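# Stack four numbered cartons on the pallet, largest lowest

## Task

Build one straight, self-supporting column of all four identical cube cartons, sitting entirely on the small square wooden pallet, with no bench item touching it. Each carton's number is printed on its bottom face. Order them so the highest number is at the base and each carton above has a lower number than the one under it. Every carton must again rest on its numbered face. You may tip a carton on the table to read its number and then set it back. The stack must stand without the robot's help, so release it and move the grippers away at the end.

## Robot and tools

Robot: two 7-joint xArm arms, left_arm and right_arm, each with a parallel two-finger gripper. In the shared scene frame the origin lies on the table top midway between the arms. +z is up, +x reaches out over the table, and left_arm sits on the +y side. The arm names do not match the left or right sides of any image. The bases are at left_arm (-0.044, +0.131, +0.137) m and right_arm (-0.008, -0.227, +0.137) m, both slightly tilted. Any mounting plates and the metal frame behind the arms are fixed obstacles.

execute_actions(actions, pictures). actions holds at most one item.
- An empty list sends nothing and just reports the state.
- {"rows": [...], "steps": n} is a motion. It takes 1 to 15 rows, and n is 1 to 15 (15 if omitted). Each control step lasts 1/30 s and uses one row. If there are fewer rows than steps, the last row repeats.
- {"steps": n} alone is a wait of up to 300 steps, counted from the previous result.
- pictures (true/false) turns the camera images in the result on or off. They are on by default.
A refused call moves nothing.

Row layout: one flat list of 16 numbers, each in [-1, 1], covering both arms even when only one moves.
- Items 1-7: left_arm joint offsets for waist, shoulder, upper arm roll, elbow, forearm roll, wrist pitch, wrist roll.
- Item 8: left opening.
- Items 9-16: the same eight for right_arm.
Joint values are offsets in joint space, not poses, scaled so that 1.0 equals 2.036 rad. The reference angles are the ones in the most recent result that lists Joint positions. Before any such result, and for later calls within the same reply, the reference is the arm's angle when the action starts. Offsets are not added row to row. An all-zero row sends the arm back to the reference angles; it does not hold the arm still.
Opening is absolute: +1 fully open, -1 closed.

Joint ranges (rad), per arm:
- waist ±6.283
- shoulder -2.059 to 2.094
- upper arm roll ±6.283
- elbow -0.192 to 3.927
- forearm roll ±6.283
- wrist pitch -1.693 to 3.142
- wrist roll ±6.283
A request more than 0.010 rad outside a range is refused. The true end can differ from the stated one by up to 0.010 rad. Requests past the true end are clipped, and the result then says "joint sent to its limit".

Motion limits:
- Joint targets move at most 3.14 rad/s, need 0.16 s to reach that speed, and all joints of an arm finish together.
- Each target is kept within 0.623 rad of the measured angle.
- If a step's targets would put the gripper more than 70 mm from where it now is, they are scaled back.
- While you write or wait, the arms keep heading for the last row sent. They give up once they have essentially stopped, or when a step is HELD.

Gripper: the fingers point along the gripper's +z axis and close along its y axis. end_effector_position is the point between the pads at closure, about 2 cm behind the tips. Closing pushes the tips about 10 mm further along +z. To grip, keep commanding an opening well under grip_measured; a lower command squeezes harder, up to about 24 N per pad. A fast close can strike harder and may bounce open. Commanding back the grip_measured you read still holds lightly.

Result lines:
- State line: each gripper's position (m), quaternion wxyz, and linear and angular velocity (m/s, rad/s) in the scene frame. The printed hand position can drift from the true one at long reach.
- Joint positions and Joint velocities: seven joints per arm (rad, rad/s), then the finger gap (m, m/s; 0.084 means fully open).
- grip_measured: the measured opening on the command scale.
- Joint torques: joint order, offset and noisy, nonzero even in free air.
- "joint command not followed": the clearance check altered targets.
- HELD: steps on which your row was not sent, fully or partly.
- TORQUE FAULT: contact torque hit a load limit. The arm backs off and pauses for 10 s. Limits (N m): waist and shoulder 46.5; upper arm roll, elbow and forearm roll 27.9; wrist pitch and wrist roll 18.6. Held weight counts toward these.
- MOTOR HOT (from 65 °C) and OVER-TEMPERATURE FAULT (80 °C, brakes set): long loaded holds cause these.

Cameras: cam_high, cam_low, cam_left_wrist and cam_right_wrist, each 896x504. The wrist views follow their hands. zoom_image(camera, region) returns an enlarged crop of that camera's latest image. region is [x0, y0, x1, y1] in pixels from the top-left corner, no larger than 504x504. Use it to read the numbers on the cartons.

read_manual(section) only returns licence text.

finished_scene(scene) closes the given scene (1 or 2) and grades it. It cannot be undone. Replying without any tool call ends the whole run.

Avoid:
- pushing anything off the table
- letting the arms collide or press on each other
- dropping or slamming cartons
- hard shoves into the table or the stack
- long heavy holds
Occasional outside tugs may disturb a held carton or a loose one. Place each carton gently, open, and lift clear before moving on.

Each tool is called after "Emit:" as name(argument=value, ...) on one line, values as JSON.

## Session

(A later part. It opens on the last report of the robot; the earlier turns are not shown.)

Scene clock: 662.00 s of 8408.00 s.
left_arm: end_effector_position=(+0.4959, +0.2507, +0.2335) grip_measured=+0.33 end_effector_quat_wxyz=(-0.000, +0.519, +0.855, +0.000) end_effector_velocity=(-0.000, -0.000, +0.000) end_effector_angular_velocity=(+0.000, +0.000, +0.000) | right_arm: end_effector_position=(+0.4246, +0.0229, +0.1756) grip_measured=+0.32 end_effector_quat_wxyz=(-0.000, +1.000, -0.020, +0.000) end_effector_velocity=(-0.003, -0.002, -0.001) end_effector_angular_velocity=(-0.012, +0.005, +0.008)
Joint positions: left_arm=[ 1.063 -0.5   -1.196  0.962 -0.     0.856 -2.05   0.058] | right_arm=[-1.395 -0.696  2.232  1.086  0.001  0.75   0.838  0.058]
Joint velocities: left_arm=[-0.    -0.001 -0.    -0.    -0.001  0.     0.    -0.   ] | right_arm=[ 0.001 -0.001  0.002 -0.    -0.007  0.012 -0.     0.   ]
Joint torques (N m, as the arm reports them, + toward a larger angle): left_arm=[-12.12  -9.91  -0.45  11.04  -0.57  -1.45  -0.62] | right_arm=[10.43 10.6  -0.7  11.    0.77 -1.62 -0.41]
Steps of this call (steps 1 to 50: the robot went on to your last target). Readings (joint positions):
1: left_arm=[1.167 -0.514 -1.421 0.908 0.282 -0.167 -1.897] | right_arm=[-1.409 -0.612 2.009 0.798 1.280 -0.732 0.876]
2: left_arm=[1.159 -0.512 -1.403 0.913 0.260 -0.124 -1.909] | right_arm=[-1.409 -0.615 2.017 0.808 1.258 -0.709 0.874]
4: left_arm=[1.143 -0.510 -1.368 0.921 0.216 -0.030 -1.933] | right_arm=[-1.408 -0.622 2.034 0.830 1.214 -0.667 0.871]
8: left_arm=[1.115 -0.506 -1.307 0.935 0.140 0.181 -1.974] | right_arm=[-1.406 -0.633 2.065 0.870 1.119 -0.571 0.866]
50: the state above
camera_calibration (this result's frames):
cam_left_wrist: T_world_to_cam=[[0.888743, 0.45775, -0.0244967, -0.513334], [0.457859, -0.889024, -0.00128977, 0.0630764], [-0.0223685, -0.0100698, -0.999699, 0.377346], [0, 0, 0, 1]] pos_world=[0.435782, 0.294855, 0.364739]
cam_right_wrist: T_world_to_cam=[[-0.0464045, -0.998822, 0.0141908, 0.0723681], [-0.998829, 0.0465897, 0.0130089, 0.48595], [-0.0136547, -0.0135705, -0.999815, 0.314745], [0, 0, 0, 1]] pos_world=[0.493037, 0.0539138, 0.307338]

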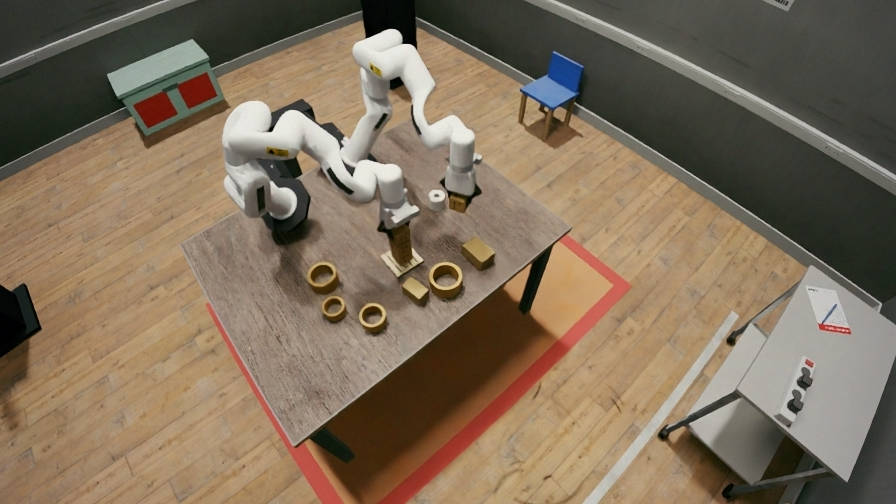

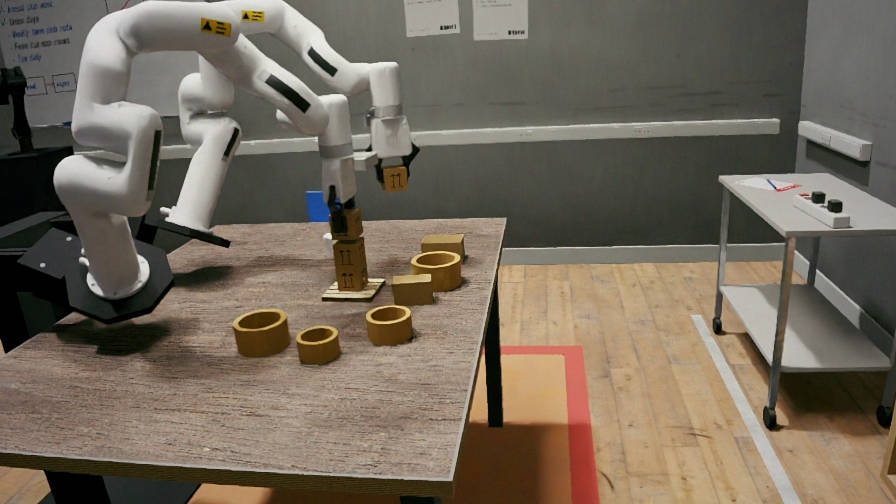

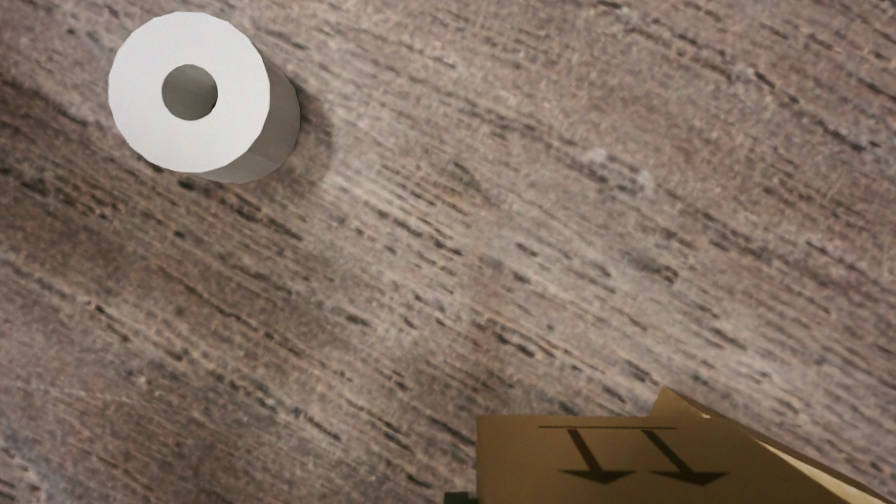

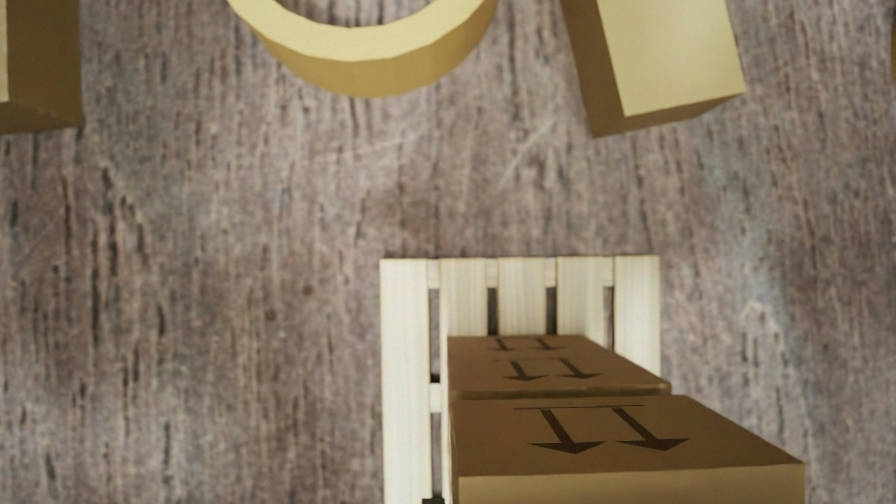

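Emit:
execute_actions(actions=[{"rows":[[0,0,0,0,0,0,0,-0.25,-0.003,-0.0016,0.0024,-0.0007,0,-0.0033,-0.004,-0.25],[0,0,0,0,0,0,0,-0.25,-0.006,-0.0032,0.0047,-0.0014,0,-0.0066,-0.004,-0.25],[0,0,0,0,0,0,0,-0.25,-0.0087,-0.0045,0.0067,-0.002,0,-0.0092,-0.004,-0.25],[0,0,0,0,0,0,0,-0.25,-0.0105,-0.0054,0.0081,-0.0025,0,-0.0112,-0.004,-0.25],[0,0,0,0,0,0,0,-0.25,-0.0118,-0.0061,0.009,-0.0028,0,-0.0125,-0.004,-0.25],[0,0,0,0,0,0,0,-0.25,-0.0124,-0.0064,0.0095,-0.0029,0,-0.0132,-0.004,-0.25]],"steps":15}], pictures=false)

Emit:
execute_actions(actions=[{"rows":[[0,0,0,0,0,0,0,-0.25,-0.0005,-0.0003,0.0004,0,0,-0.0005,0,-0.25],[0,0,0,0,0,0,0,-0.25,-0.0005,-0.0003,0.0004,0,0,-0.0005,0,-0.1],[0,0,0,0,0,0,0,-0.25,-0.0005,-0.0003,0.0004,0,0,-0.0005,0,0.1],[0,0,0,0,0,0,0,-0.25,-0.0005,-0.0003,0.0004,0,0,-0.0005,0,0.3],[0,0,0,0,0,0,0,-0.25,-0.0005,-0.0003,0.0004,0,0,-0.0005,0,0.45],[0,0,0,0,0,0,0,-0.25,-0.0005,-0.0003,0.0004,0,0,-0.0005,0,0.6],[0,0,0,0,0,0,0,-0.25,-0.0005,-0.0003,0.0004,0,0,-0.0005,0,0.75]],"steps":11}], pictures=false)

Emit:
execute_actions(actions=[{"rows":[[0,0,0,0,0,0,0,-0.25,0.0133,0.006,-0.0104,0.004,0,0.015,0,0.75],[0,0,0,0,0,0,0,-0.25,0.0266,0.012,-0.0208,0.008,0,0.03,0,0.75],[0,0,0,0,0,0,0,-0.25,0.04,0.018,-0.031,0.013,0,0.045,0,0.75],[0,0,0,0,0,0,0,-0.25,0.053,0.024,-0.0415,0.018,0,0.06,0,0.75],[0,0,0,0,0,0,0,-0.25,0.0665,0.0303,-0.0519,0.0229,0,0.0745,0,0.75],[0,0,0,0,0,0,0,-0.25,0.0665,0.0303,-0.0519,0.0229,0,0.0745,0,0.75],[0,0,0,0,0,0,0,-0.25,0.0665,0.0303,-0.0519,0.0229,0,0.0745,0,0.75],[0,0,0,0,0,0,0,-0.25,0.0665,0.0303,-0.0519,0.0229,0,0.0745,0,0.75],[0,0,0,0,0,0,0,-0.25,0.0665,0.0303,-0.0519,0.0229,0,0.0745,0,0.75],[0,0,0,0,0,0,0,-0.25,0.0665,0.0303,-0.0519,0.0229,0,0.0745,0,0.75],[0,0,0,0,0,0,0,-0.25,0.06,0.04,-0.09,0.0229,0,0.0745,0,0.75],[0.001,-0.003,-0.03,0,0,0,0,-0.25,0.054,0.051,-0.127,0.0229,0,0.0745,0,0.75],[0.002,-0.007,-0.07,0,0,0,0,-0.25,0.046,0.064,-0.177,0.0229,0,0.0745,0,0.75],[0.003,-0.013,-0.13,0,0,0,0,-0.25,0.036,0.081,-0.24,0.0229,0,0.0745,0,0.75],[0.0058,-0.0261,-0.2586,0,0,0.0005,0,-0.25,0.0252,0.0983,-0.3018,0.0229,0,0.0745,0,0.75]],"steps":15}], pictures=false)

Emit:
execute_actions(actions=[{"steps":32}])

Emit:
zoom_image(camera="cam_left_wrist", region=[430, 310, 770, 480])

Emit:
zoom_image(camera="cam_low", region=[290, 150, 430, 310])

Scene clock: 704.23 s of 8408.00 s.
left_arm: end_effector_position=(+0.4959, +0.2507, +0.2335) grip_measured=+0.33 end_effector_quat_wxyz=(-0.000, +0.519, +0.855, +0.000) end_effector_velocity=(-0.000, -0.000, +0.000) end_effector_angular_velocity=(+0.001, -0.000, -0.001) | right_arm: end_effector_position=(+0.4247, +0.0230, +0.1651) grip_measured=+0.32 end_effector_quat_wxyz=(-0.000, +1.000, -0.016, +0.000) end_effector_velocity=(-0.000, +0.001, -0.001) end_effector_angular_velocity=(+0.001, -0.003, +0.005)
Joint positions: left_arm=[ 1.063 -0.5   -1.196  0.962 -0.     0.856 -2.05   0.058] | right_arm=[-1.42  -0.709  2.251  1.081  0.001  0.724  0.83   0.058]
Joint velocities: left_arm=[-0.    -0.    -0.     0.     0.001  0.     0.     0.   ] | right_arm=[-0.003 -0.002  0.005 -0.    -0.003 -0.005 -0.001 -0.   ]
Joint torques (N m, as the arm reports them, + toward a larger angle): left_arm=[-12.14 -10.07  -0.48  11.19  -0.62  -1.47  -0.57] | right_arm=[10.54 10.56 -0.34 10.72  1.25 -1.81 -0.15]
Steps of this call (steps 1 to 15: the robot went on to your last target; steps 16 to 90: nothing new was sent; then 38.73 s passed at rest; steps 91 to 105: all 15 steps of this action). Readings (joint positions):
91: left_arm=[1.063 -0.500 -1.196 0.962 -0.000 0.856 -2.050] | right_arm=[-1.395 -0.696 2.233 1.086 0.000 0.752 0.838]
92: left_arm=[1.063 -0.500 -1.196 0.962 -0.000 0.856 -2.050] | right_arm=[-1.396 -0.696 2.233 1.086 0.000 0.751 0.837]
94: left_arm=[1.063 -0.500 -1.196 0.962 -0.000 0.856 -2.050] | right_arm=[-1.401 -0.699 2.237 1.086 0.001 0.745 0.833]
98: left_arm=[1.063 -0.500 -1.196 0.962 -0.000 0.856 -2.050] | right_arm=[-1.415 -0.706 2.247 1.081 0.001 0.730 0.830]
105: the state above

Scene clock: 704.60 s of 8408.00 s.
left_arm: end_effector_position=(+0.4959, +0.2507, +0.2335) grip_measured=+0.33 end_effector_quat_wxyz=(-0.000, +0.519, +0.855, +0.000) end_effector_velocity=(+0.000, +0.000, +0.000) end_effector_angular_velocity=(+0.001, -0.000, +0.000) | right_arm: end_effector_position=(+0.4248, +0.0232, +0.1649) grip_measured=+0.74 end_effector_quat_wxyz=(-0.001, +1.000, -0.016, +0.001) end_effector_velocity=(-0.000, -0.002, -0.002) end_effector_angular_velocity=(-0.004, +0.003, -0.002)
Joint positions: left_arm=[ 1.063 -0.5   -1.196  0.962 -0.     0.856 -2.05   0.058] | right_arm=[-1.421 -0.709  2.252  1.081  0.001  0.723  0.83   0.074]
Joint velocities: left_arm=[-0.    -0.001  0.     0.    -0.     0.     0.    -0.   ] | right_arm=[-0.002 -0.001 -0.001 -0.002  0.     0.001 -0.     0.006]
Joint torques (N m, as the arm reports them, + toward a larger angle): left_arm=[-12.31 -10.06  -0.31  11.13  -0.55  -1.5   -0.52] | right_arm=[10.08 10.83 -0.98  9.96  1.35 -1.66 -0.02]
Steps of this call (steps 1 to 11: all 11 steps of this action). Readings (joint positions):
1: left_arm=[1.063 -0.500 -1.196 0.962 -0.000 0.856 -2.050] | right_arm=[-1.420 -0.709 2.251 1.081 0.001 0.724 0.829]
2: left_arm=[1.063 -0.500 -1.196 0.962 -0.000 0.856 -2.050] | right_arm=[-1.420 -0.709 2.252 1.081 0.001 0.724 0.829]
4: left_arm=[1.063 -0.500 -1.196 0.962 -0.000 0.856 -2.050] | right_arm=[-1.421 -0.709 2.252 1.081 0.001 0.723 0.829]
8: left_arm=[1.063 -0.500 -1.196 0.962 -0.000 0.856 -2.050] | right_arm=[-1.421 -0.709 2.252 1.081 0.001 0.723 0.830]
11: the state above

Scene clock: 705.10 s of 8408.00 s.
left_arm: end_effector_position=(+0.4956, +0.2384, +0.2331) grip_measured=+0.33 end_effector_quat_wxyz=(-0.001, +0.530, +0.848, +0.000) end_effector_velocity=(-0.012, -0.324, -0.004) end_effector_angular_velocity=(-0.003, +0.011, -0.694) | right_arm: end_effector_position=(+0.4459, +0.0023, +0.2249) grip_measured=+0.75 end_effector_quat_wxyz=(-0.002, +0.999, -0.045, +0.002) end_effector_velocity=(+0.339, -0.354, +0.023) end_effector_angular_velocity=(+0.030, -0.041, -0.952)
Joint positions: left_arm=[ 1.067 -0.502 -1.225  0.962  0.     0.856 -2.05   0.058] | right_arm=[-1.296 -0.636  2.098  1.126  0.001  0.87   0.829  0.075]
Joint velocities: left_arm=[ 0.05  -0.064 -0.733 -0.008  0.002  0.001  0.    -0.   ] | right_arm=[-0.152  0.216 -0.802  0.016 -0.002 -0.002  0.001  0.   ]
Joint torques (N m, as the arm reports them, + toward a larger angle): left_arm=[-23.46 -15.64  -7.38  11.35  -1.    -1.44  -0.66] | right_arm=[ 6.7   9.38 -3.28 10.77  0.99 -1.45 -0.01]
Steps of this call (steps 1 to 15: all 15 steps of this action). Readings (joint positions):
1: left_arm=[1.063 -0.500 -1.196 0.962 -0.000 0.856 -2.050] | right_arm=[-1.421 -0.709 2.252 1.081 0.001 0.723 0.830]
2: left_arm=[1.063 -0.500 -1.196 0.962 -0.000 0.856 -2.050] | right_arm=[-1.419 -0.709 2.251 1.081 0.001 0.726 0.830]
4: left_arm=[1.063 -0.500 -1.196 0.962 -0.000 0.856 -2.050] | right_arm=[-1.402 -0.701 2.236 1.084 0.001 0.747 0.830]
8: left_arm=[1.063 -0.500 -1.196 0.962 -0.000 0.856 -2.050] | right_arm=[-1.326 -0.666 2.179 1.114 0.001 0.828 0.830]
15: the state above

Scene clock: 706.17 s of 8408.00 s.
left_arm: end_effector_position=(+0.4344, +0.0188, +0.2333) grip_measured=+0.33 end_effector_quat_wxyz=(-0.001, +0.720, +0.694, -0.000) end_effector_velocity=(-0.001, -0.002, +0.000) end_effector_angular_velocity=(+0.001, -0.001, -0.006) | right_arm: end_effector_position=(+0.5692, -0.2406, +0.2252) grip_measured=+0.75 end_effector_quat_wxyz=(-0.000, +0.951, -0.309, +0.001) end_effector_velocity=(+0.001, -0.007, -0.001) end_effector_angular_velocity=(-0.001, +0.002, -0.013)
Joint positions: left_arm=[ 1.075 -0.553 -1.722  0.962 -0.     0.857 -2.05   0.058] | right_arm=[-1.369 -0.509  1.639  1.127  0.001  0.875  0.83   0.075]
Joint velocities: left_arm=[-0.001 -0.001 -0.005 -0.     0.001 -0.     0.    -0.   ] | right_arm=[-0.003  0.004 -0.01  -0.001 -0.002 -0.     0.     0.   ]
Joint torques (N m, as the arm reports them, + toward a larger angle): left_arm=[-14.     5.24  -0.46  11.35  -0.45  -1.55  -0.68] | right_arm=[ 9.28 -0.24 -0.17 11.56  1.15 -1.68 -0.2 ]
Steps of this call (steps 1 to 32: the robot went on to your last target). Readings (joint positions):
1: left_arm=[1.068 -0.505 -1.254 0.961 0.000 0.856 -2.050] | right_arm=[-1.301 -0.628 2.072 1.126 0.001 0.870 0.829]
2: left_arm=[1.067 -0.508 -1.286 0.961 0.000 0.856 -2.050] | right_arm=[-1.307 -0.622 2.047 1.126 0.001 0.870 0.830]
4: left_arm=[1.066 -0.515 -1.346 0.962 -0.000 0.856 -2.050] | right_arm=[-1.314 -0.610 2.004 1.126 0.001 0.871 0.830]
8: left_arm=[1.069 -0.526 -1.452 0.962 -0.000 0.857 -2.050] | right_arm=[-1.327 -0.587 1.919 1.126 0.001 0.871 0.830]
32: the state above
camera_calibration (this result's frames):
cam_left_wrist: T_world_to_cam=[[0.998765, -0.0424124, -0.0258724, -0.390574], [-0.0424623, -0.999097, -0.00138241, 0.104426], [-0.0257904, 0.0024793, -0.999664, 0.374684], [0, 0, 0, 1]] pos_world=[0.404189, 0.0868374, 0.364598]
cam_right_wrist: T_world_to_cam=[[-0.591595, -0.806127, 0.0131979, 0.172073], [-0.806053, 0.59173, 0.0115443, 0.663687], [-0.0171158, -0.00380869, -0.999846, 0.367025], [0, 0, 0, 1]] pos_world=[0.643047, -0.252613, 0.357035]

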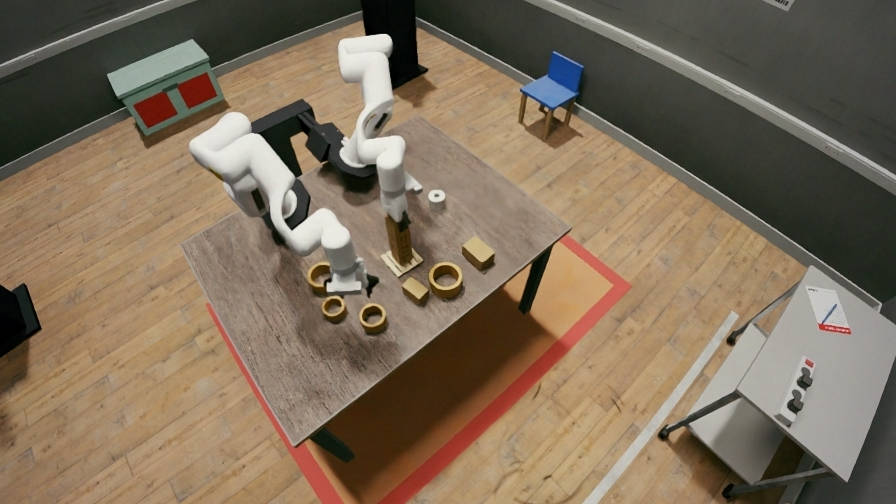

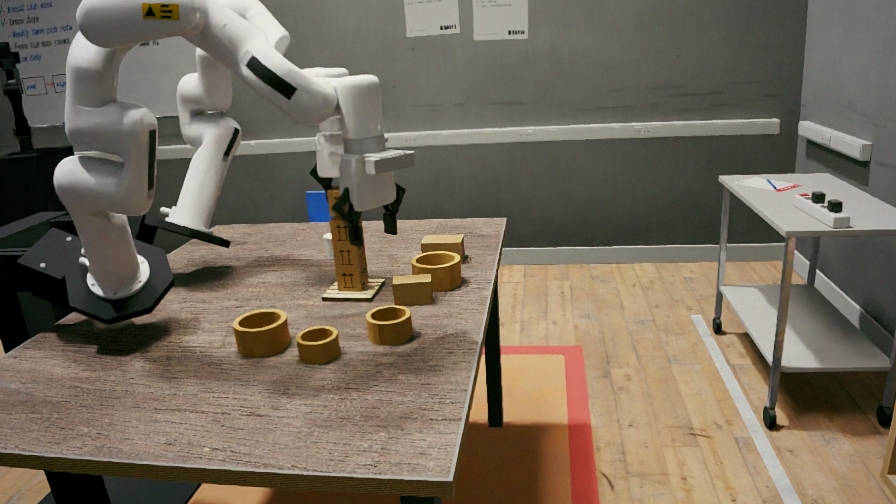

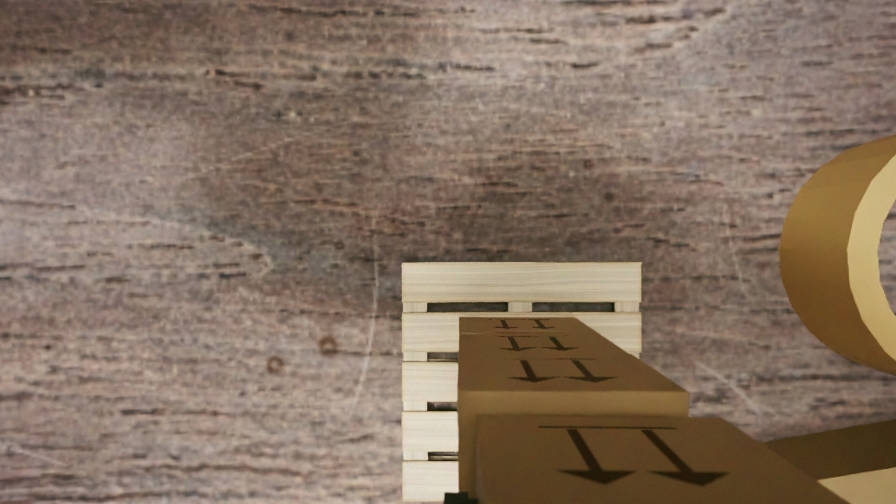

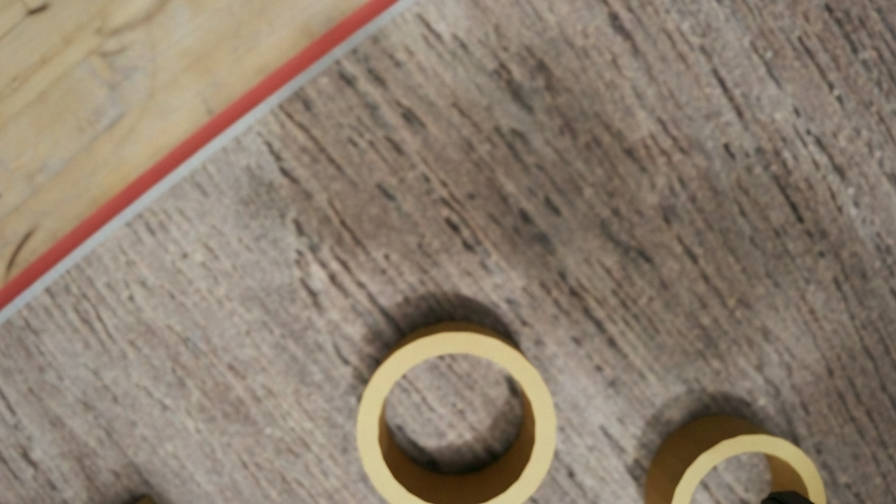

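Region (430, 310, 770, 480) of cam_left_wrist's 896x504 image, scaled by 1.482, with more detail than that image has.

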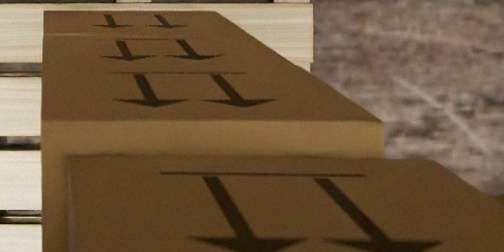

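Region (290, 150, 430, 310) of cam_low's 896x504 image, scaled by 3.150, with more detail than that image has; it fills the left 441 columns of this view, and the rest is white.

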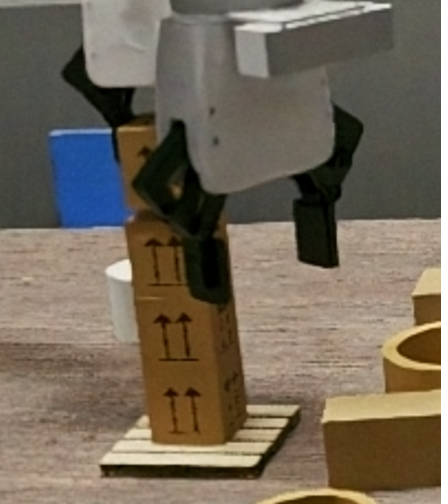

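Emit:
execute_actions(actions=[{"rows":[[-0.0073,0.0006,0.0069,-0.0049,0,-0.001,-0.001,-0.25,0,0,0,0,0,0,0,0.75],[-0.0146,0.0012,0.0138,-0.0098,0,-0.002,-0.001,-0.25,0,0,0,0,0,0,0,0.75],[-0.0146,0.0012,0.0138,-0.0098,0,-0.002,-0.001,-0.25,0,0,0,0,0,0,0,0.75],[-0.0146,0.0012,0.0138,-0.0098,0,-0.002,-0.001,-0.25,0,0,0,0,0,0,0,0.75],[-0.011,0.0009,0.0106,-0.0111,0,-0.0053,-0.001,-0.25,0,0,0,0,0,0,0,0.75],[-0.0072,0.0006,0.0075,-0.0125,0,-0.0086,-0.001,-0.25,0,0,0,0,0,0,0,0.75],[-0.004,0.0004,0.0047,-0.0136,0,-0.0115,-0.001,-0.25,0,0,0,0,0,0,0,0.75],[-0.0015,0.0002,0.0026,-0.0145,0,-0.0137,-0.001,-0.25,0,0,0,0,0,0,0,0.75],[0.0002,0.0001,0.0011,-0.0151,0,-0.0152,-0.001,-0.25,0,0,0,0,0,0,0,0.75]],"steps":15}], pictures=false)

Emit:
execute_actions(actions=[{"steps":8}])

Emit:
zoom_image(camera="cam_left_wrist", region=[430, 310, 770, 480])

Emit:
zoom_image(camera="cam_low", region=[300, 170, 400, 260])

Scene clock: 734.17 s of 8408.00 s.
left_arm: end_effector_position=(+0.4304, +0.0226, +0.2243) grip_measured=+0.33 end_effector_quat_wxyz=(-0.001, +0.719, +0.695, -0.000) end_effector_velocity=(+0.002, -0.003, -0.004) end_effector_angular_velocity=(-0.007, -0.009, -0.003) | right_arm: end_effector_position=(+0.5692, -0.2406, +0.2252) grip_measured=+0.75 end_effector_quat_wxyz=(-0.000, +0.951, -0.309, +0.001) end_effector_velocity=(+0.000, +0.001, +0.000) end_effector_angular_velocity=(-0.000, -0.001, +0.001)
Joint positions: left_arm=[ 1.074 -0.552 -1.718  0.931 -0.     0.829 -2.052  0.058] | right_arm=[-1.369 -0.509  1.639  1.127  0.001  0.875  0.83   0.075]
Joint velocities: left_arm=[ 0.018 -0.    -0.019 -0.004  0.    -0.024  0.    -0.   ] | right_arm=[ 0.001 -0.001  0.001  0.001  0.    -0.     0.     0.   ]
Joint torques (N m, as the arm reports them, + toward a larger angle): left_arm=[-14.69   5.27  -0.3   11.22  -0.68  -1.52  -0.67] | right_arm=[ 9.79  0.39 -0.37 11.42  1.47 -1.64  0.16]
Steps of this call (steps 1 to 15: the robot went on to your last target; steps 16 to 90: nothing new was sent; then 24.50 s passed at rest; steps 91 to 105: all 15 steps of this action). Readings (joint positions):
91: left_arm=[1.075 -0.553 -1.722 0.962 -0.000 0.857 -2.050] | right_arm=[-1.370 -0.509 1.638 1.127 0.001 0.875 0.830]
92: left_arm=[1.074 -0.553 -1.721 0.961 -0.000 0.857 -2.051] | right_arm=[-1.370 -0.509 1.638 1.127 0.001 0.875 0.830]
94: left_arm=[1.063 -0.552 -1.711 0.954 -0.000 0.856 -2.051] | right_arm=[-1.369 -0.509 1.638 1.127 0.001 0.875 0.830]
98: left_arm=[1.056 -0.551 -1.703 0.942 -0.000 0.848 -2.052] | right_arm=[-1.369 -0.509 1.639 1.127 0.001 0.875 0.830]
105: the state above

Scene clock: 734.43 s of 8408.00 s.
left_arm: end_effector_position=(+0.4305, +0.0223, +0.2239) grip_measured=+0.33 end_effector_quat_wxyz=(-0.001, +0.719, +0.695, -0.000) end_effector_velocity=(-0.000, +0.001, -0.001) end_effector_angular_velocity=(+0.001, +0.000, +0.001) | right_arm: end_effector_position=(+0.5692, -0.2406, +0.2252) grip_measured=+0.75 end_effector_quat_wxyz=(-0.000, +0.951, -0.309, +0.001) end_effector_velocity=(+0.000, +0.000, +0.000) end_effector_angular_velocity=(-0.000, -0.000, +0.001)
Joint positions: left_arm=[ 1.075 -0.552 -1.719  0.931 -0.     0.827 -2.052  0.058] | right_arm=[-1.369 -0.509  1.639  1.127  0.001  0.875  0.83   0.075]
Joint velocities: left_arm=[ 0.001 -0.    -0.    -0.001  0.001 -0.001 -0.    -0.   ] | right_arm=[-0.     0.     0.001  0.001 -0.001  0.    -0.    -0.   ]
Joint torques (N m, as the arm reports them, + toward a larger angle): left_arm=[-14.07   5.1   -0.54  11.15  -0.67  -1.46  -0.56] | right_arm=[ 9.96 -0.57 -0.47 11.01  1.1  -1.74 -0.3 ]
Steps of this call (steps 1 to 8: the robot went on to your last target). Readings (joint positions):
1: left_arm=[1.074 -0.552 -1.718 0.931 -0.000 0.828 -2.052] | right_arm=[-1.369 -0.509 1.639 1.127 0.001 0.875 0.830]
2: left_arm=[1.075 -0.552 -1.719 0.931 -0.000 0.827 -2.052] | right_arm=[-1.369 -0.509 1.639 1.127 0.001 0.875 0.830]
4: left_arm=[1.075 -0.552 -1.719 0.931 -0.000 0.827 -2.052] | right_arm=[-1.369 -0.509 1.639 1.127 0.001 0.875 0.830]
8: the state above
camera_calibration (this result's frames):
cam_left_wrist: T_world_to_cam=[[0.998953, -0.0378292, -0.0257103, -0.386986], [-0.0378761, -0.999282, -0.00134097, 0.105853], [-0.0256411, 0.00231338, -0.999669, 0.365103], [0, 0, 0, 1]] pos_world=[0.399951, 0.0902931, 0.355175]
cam_right_wrist: T_world_to_cam=[[-0.591601, -0.806123, 0.0131986, 0.172075], [-0.806049, 0.591736, 0.0115454, 0.663688], [-0.0171171, -0.00380842, -0.999846, 0.367025], [0, 0, 0, 1]] pos_world=[0.643048, -0.252617, 0.357035]

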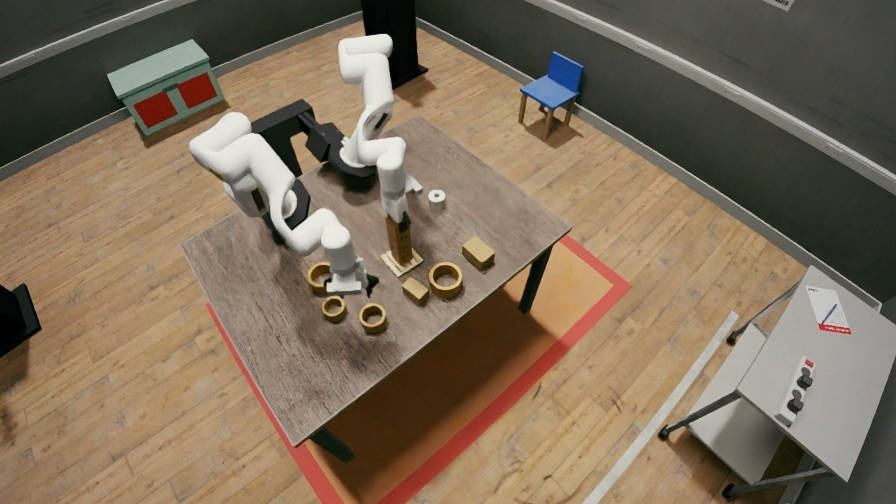

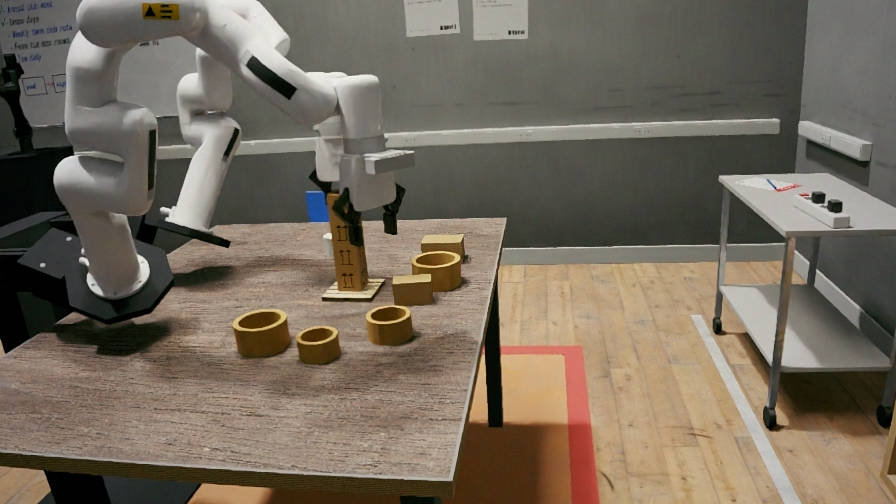

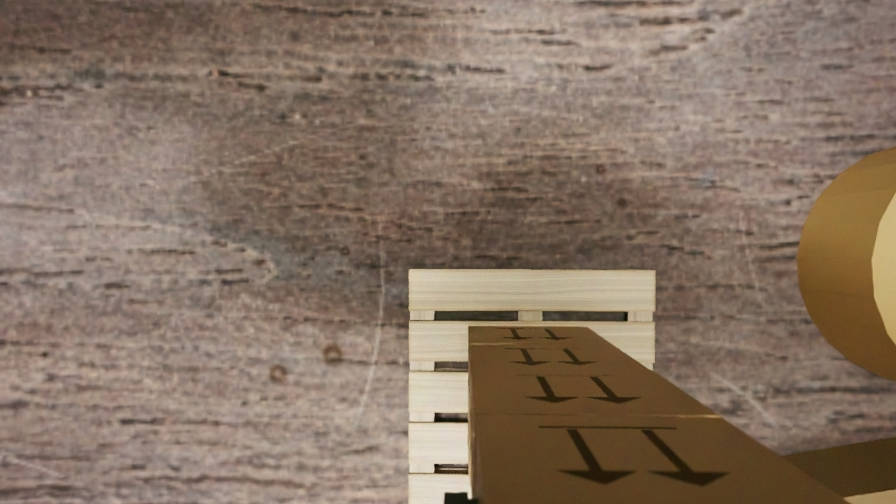

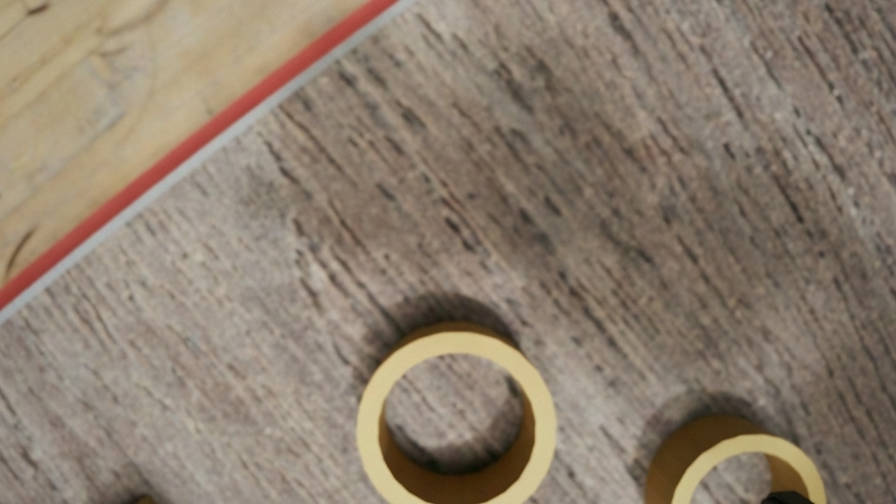

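Region (430, 310, 770, 480) of cam_left_wrist's 896x504 image, scaled by 1.482, with more detail than that image has.

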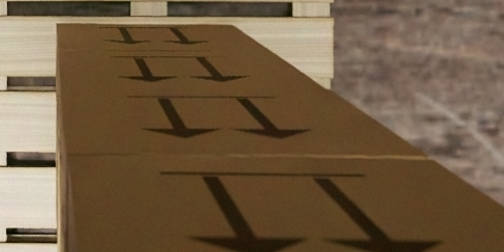

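Region (300, 170, 400, 260) of cam_low's 896x504 image, scaled by 5.040, with more detail than that image has; it fills the top 454 rows of this view, and the rest is white.

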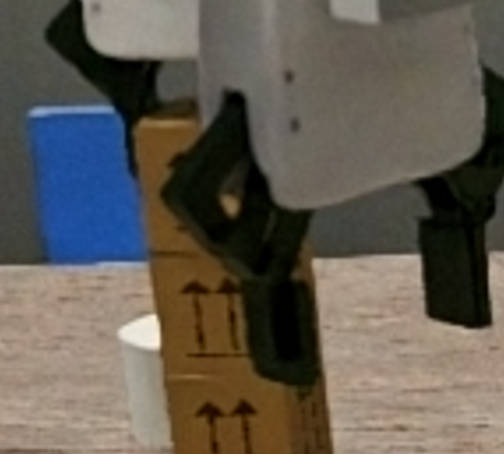

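Emit:
execute_actions(actions=[{"rows":[[0,0,0.0003,-0.0017,0,-0.0016,0,-0.25,0,0,0,0,0,0,0,0.75],[0,0,0.0003,-0.0017,0,-0.0016,0,-0.25,0,0,0,0,0,0,0,0.75],[0,0,0.0003,-0.0017,0,-0.0016,0,-0.25,0,0,0,0,0,0,0,0.75],[0,0,0.0003,-0.0017,0,-0.0016,0,-0.25,0,0,0,0,0,0,0,0.75],[0,0,0.0003,-0.0017,0,-0.0016,0,-0.25,0,0,0,0,0,0,0,0.75],[0,0,0.0003,-0.0017,0,-0.0016,0,-0.1,0,0,0,0,0,0,0,0.75],[0,0,0.0003,-0.0017,0,-0.0016,0,0.1,0,0,0,0,0,0,0,0.75],[0,0,0.0003,-0.0017,0,-0.0016,0,0.3,0,0,0,0,0,0,0,0.75],[0,0,0.0003,-0.0017,0,-0.0016,0,0.45,0,0,0,0,0,0,0,0.75],[0,0,0.0003,-0.0017,0,-0.0016,0,0.6,0,0,0,0,0,0,0,0.75],[0,0,0.0003,-0.0017,0,-0.0016,0,0.8,0,0,0,0,0,0,0,0.75]],"steps":15}], pictures=false)

Emit:
execute_actions(actions=[{"rows":[[-0.0164,0.0006,0.0139,0.0085,0,0.017,0,0.8,0,0,0,0,0,0,0,0.75],[-0.0328,0.0012,0.0278,0.017,0,0.034,0,0.8,0,0,0,0,0,0,0,0.75],[-0.049,0.0018,0.0416,0.0254,0,0.051,0,0.8,0,0,0,0,0,0,0,0.75],[-0.0656,0.0024,0.0555,0.034,0,0.068,0,0.8,0,0,0,0,0,0,0,0.75],[-0.082,0.003,0.0694,0.0424,0,0.085,0,0.8,0,0,0,0,0,0,0,0.75],[-0.082,0.003,0.0694,0.0424,0,0.085,0,0.8,0,0,0,0,0,0,0,0.75],[-0.082,0.003,0.0694,0.0424,0,0.085,0,0.8,0,0,0,0,0,0,0,0.75],[-0.082,0.003,0.0694,0.0424,0,0.085,0,0.8,0,0,0,0,0,0,0,0.75],[-0.082,0.003,0.0694,0.0424,0,0.085,0,0.8,0,0,0,0,0,0,0,0.75],[-0.082,0.003,0.0694,0.0424,0,0.085,0,0.8,0,0,0,0,0,0,0,0.75],[-0.082,0.003,0.09,0.0424,0,0.085,0,0.8,0,0,0,0,0,0,0,0.75],[-0.082,0.003,0.12,0.0424,0,0.085,0,0.8,0,0,0,0,0,0,0,0.75],[-0.082,0.003,0.16,0.0424,0,0.085,0,0.8,0,0,0,0,0,0,0,0.75],[-0.082,0.003,0.22,0.0424,0,0.085,0,0.8,0,0,0,0,0,0,0,0.75],[-0.082,0.003,0.3,0.0424,0,0.085,0,0.8,0,0,0,0,0,0,0,0.75]],"steps":15}], pictures=false)

Emit:
execute_actions(actions=[{"steps":25}])

Emit:
zoom_image(camera="cam_high", region=[350, 180, 470, 300])

Scene clock: 761.07 s of 8408.00 s.
left_arm: end_effector_position=(+0.4300, +0.0229, +0.2229) grip_measured=+0.79 end_effector_quat_wxyz=(-0.001, +0.718, +0.696, -0.000) end_effector_velocity=(-0.000, -0.000, -0.000) end_effector_angular_velocity=(+0.001, -0.000, +0.000) | right_arm: end_effector_position=(+0.5692, -0.2406, +0.2252) grip_measured=+0.75 end_effector_quat_wxyz=(-0.000, +0.951, -0.309, +0.001) end_effector_velocity=(-0.000, +0.000, +0.000) end_effector_angular_velocity=(+0.000, -0.000, +0.000)
Joint positions: left_arm=[ 1.075 -0.552 -1.719  0.927 -0.     0.823 -2.052  0.076] | right_arm=[-1.369 -0.509  1.639  1.127  0.001  0.875  0.83   0.075]
Joint velocities: left_arm=[-0.    -0.001 -0.    -0.    -0.001 -0.    -0.     0.007] | right_arm=[ 0. -0.  0.  0.  0.  0.  0. -0.]
Joint torques (N m, as the arm reports them, + toward a larger angle): left_arm=[-13.73   5.22  -0.41  10.82  -0.52  -1.36  -0.54] | right_arm=[ 9.31 -0.68 -0.59 11.37  1.51 -1.6  -0.13]
Steps of this call (steps 1 to 15: the robot went on to your last target; steps 16 to 90: nothing new was sent; then 23.13 s passed at rest; steps 91 to 105: all 15 steps of this action). Readings (joint positions):
91: left_arm=[1.075 -0.552 -1.719 0.931 -0.000 0.826 -2.052] | right_arm=[-1.369 -0.509 1.639 1.127 0.001 0.875 0.830]
92: left_arm=[1.075 -0.552 -1.719 0.930 -0.000 0.826 -2.052] | right_arm=[-1.369 -0.509 1.639 1.127 0.001 0.875 0.830]
94: left_arm=[1.075 -0.552 -1.719 0.929 -0.000 0.825 -2.052] | right_arm=[-1.369 -0.509 1.639 1.127 0.001 0.875 0.830]
98: left_arm=[1.075 -0.552 -1.719 0.928 0.000 0.824 -2.052] | right_arm=[-1.369 -0.509 1.639 1.127 0.001 0.875 0.830]
105: the state above

Scene clock: 761.57 s of 8408.00 s.
left_arm: end_effector_position=(+0.4416, +0.0426, +0.2833) grip_measured=+0.80 end_effector_quat_wxyz=(-0.000, +0.701, +0.713, +0.001) end_effector_velocity=(+0.184, +0.365, +0.008) end_effector_angular_velocity=(+0.012, -0.006, +0.879) | right_arm: end_effector_position=(+0.5692, -0.2406, +0.2252) grip_measured=+0.75 end_effector_quat_wxyz=(-0.000, +0.951, -0.309, +0.001) end_effector_velocity=(+0.000, +0.000, +0.000) end_effector_angular_velocity=(+0.000, -0.001, +0.001)
Joint positions: left_arm=[ 0.91  -0.548 -1.528  1.011 -0.     0.992 -2.052  0.077] | right_arm=[-1.369 -0.509  1.639  1.127  0.001  0.875  0.83   0.075]
Joint velocities: left_arm=[-0.009  0.005  0.888  0.017  0.002  0.024  0.     0.   ] | right_arm=[ 0.     0.001  0.     0.    -0.001 -0.     0.    -0.   ]
Joint torques (N m, as the arm reports them, + toward a larger angle): left_arm=[-5.86  2.93  3.14 10.96 -0.42 -1.33 -0.65] | right_arm=[ 9.16 -0.42 -0.36 11.49  1.39 -1.88 -0.11]
Steps of this call (steps 1 to 15: all 15 steps of this action). Readings (joint positions):
1: left_arm=[1.075 -0.552 -1.719 0.928 -0.000 0.823 -2.052] | right_arm=[-1.369 -0.509 1.639 1.127 0.001 0.875 0.830]
2: left_arm=[1.073 -0.552 -1.717 0.928 -0.000 0.826 -2.052] | right_arm=[-1.369 -0.509 1.639 1.127 0.001 0.875 0.830]
4: left_arm=[1.052 -0.552 -1.697 0.937 -0.000 0.850 -2.052] | right_arm=[-1.369 -0.509 1.639 1.127 0.001 0.875 0.830]
8: left_arm=[0.961 -0.548 -1.622 0.988 -0.000 0.941 -2.052] | right_arm=[-1.369 -0.509 1.639 1.127 0.001 0.875 0.830]
15: the state above

Scene clock: 762.40 s of 8408.00 s.
left_arm: end_effector_position=(+0.4903, +0.2287, +0.2853) grip_measured=+0.80 end_effector_quat_wxyz=(-0.001, +0.538, +0.843, +0.004) end_effector_velocity=(-0.000, +0.009, -0.001) end_effector_angular_velocity=(+0.001, +0.003, +0.017) | right_arm: end_effector_position=(+0.5692, -0.2406, +0.2252) grip_measured=+0.75 end_effector_quat_wxyz=(-0.000, +0.951, -0.309, +0.001) end_effector_velocity=(-0.000, +0.000, -0.000) end_effector_angular_velocity=(-0.001, +0.001, +0.001)
Joint positions: left_arm=[ 0.908 -0.547 -1.11   1.014 -0.     0.996 -2.052  0.077] | right_arm=[-1.369 -0.509  1.639  1.127  0.001  0.875  0.83   0.075]
Joint velocities: left_arm=[ 0.003  0.001  0.015 -0.001  0.002  0.001  0.    -0.   ] | right_arm=[-0.    -0.001  0.001 -0.    -0.     0.     0.     0.   ]
Joint torques (N m, as the arm reports them, + toward a larger angle): left_arm=[-11.73 -11.46  -0.27  11.53  -0.64  -1.32  -0.69] | right_arm=[ 9.99  0.45 -0.57 11.23  0.97 -1.79  0.  ]
Steps of this call (steps 1 to 25: the robot went on to your last target). Readings (joint positions):
1: left_arm=[0.910 -0.547 -1.497 1.012 -0.000 0.993 -2.052] | right_arm=[-1.369 -0.509 1.639 1.127 0.001 0.875 0.830]
2: left_arm=[0.912 -0.547 -1.466 1.012 -0.000 0.993 -2.052] | right_arm=[-1.369 -0.509 1.639 1.127 0.001 0.875 0.830]
4: left_arm=[0.913 -0.546 -1.410 1.011 0.000 0.993 -2.052] | right_arm=[-1.369 -0.509 1.639 1.127 0.001 0.875 0.830]
8: left_arm=[0.911 -0.546 -1.302 1.012 0.000 0.994 -2.052] | right_arm=[-1.369 -0.509 1.639 1.127 0.001 0.875 0.830]
25: the state above
camera_calibration (this result's frames):
cam_left_wrist: T_world_to_cam=[[0.909288, 0.415728, -0.019112, -0.498971], [0.415654, -0.909489, -0.00786895, 0.0733451], [-0.0206535, -0.000788862, -0.999786, 0.425843], [0, 0, 0, 1]] pos_world=[0.432017, 0.274479, 0.416793]
cam_right_wrist: T_world_to_cam=[[-0.591601, -0.806123, 0.0131989, 0.172075], [-0.806049, 0.591736, 0.0115456, 0.663688], [-0.0171174, -0.0038086, -0.999846, 0.367025], [0, 0, 0, 1]] pos_world=[0.643048, -0.252617, 0.357035]

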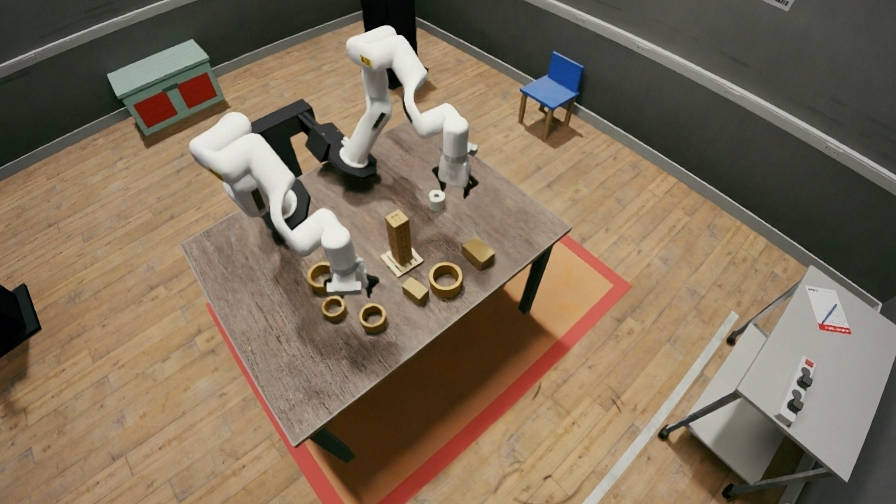

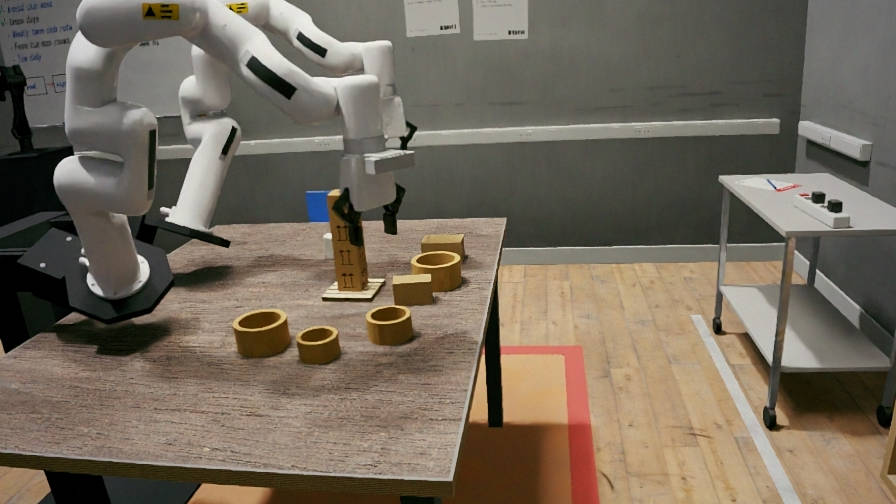

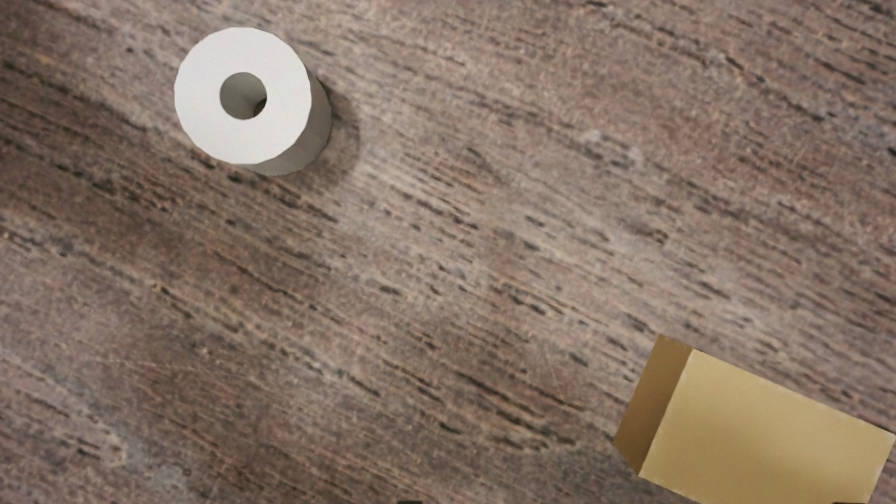

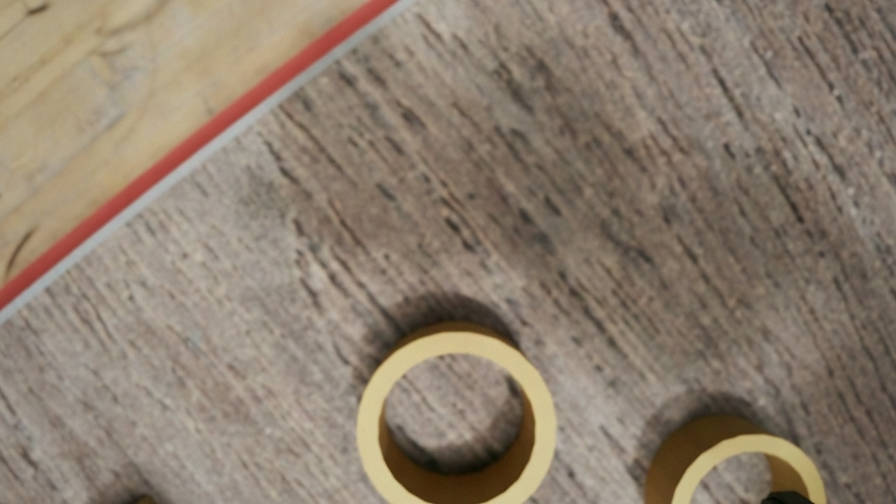

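Region (350, 180, 470, 300) of cam_high's 896x504 image, scaled by 4.200, with more detail than that image has.

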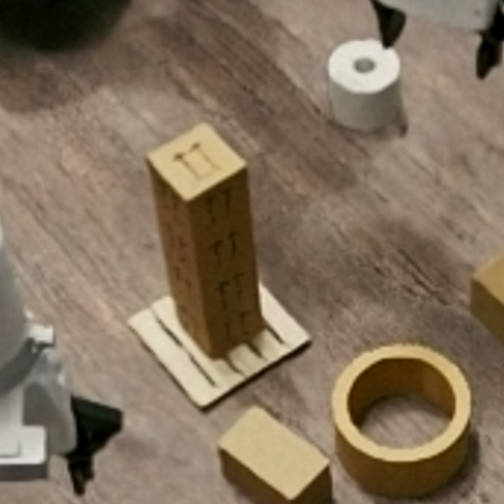

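Emit:
finished_scene(scene=2)

The scene is finished: the task was done.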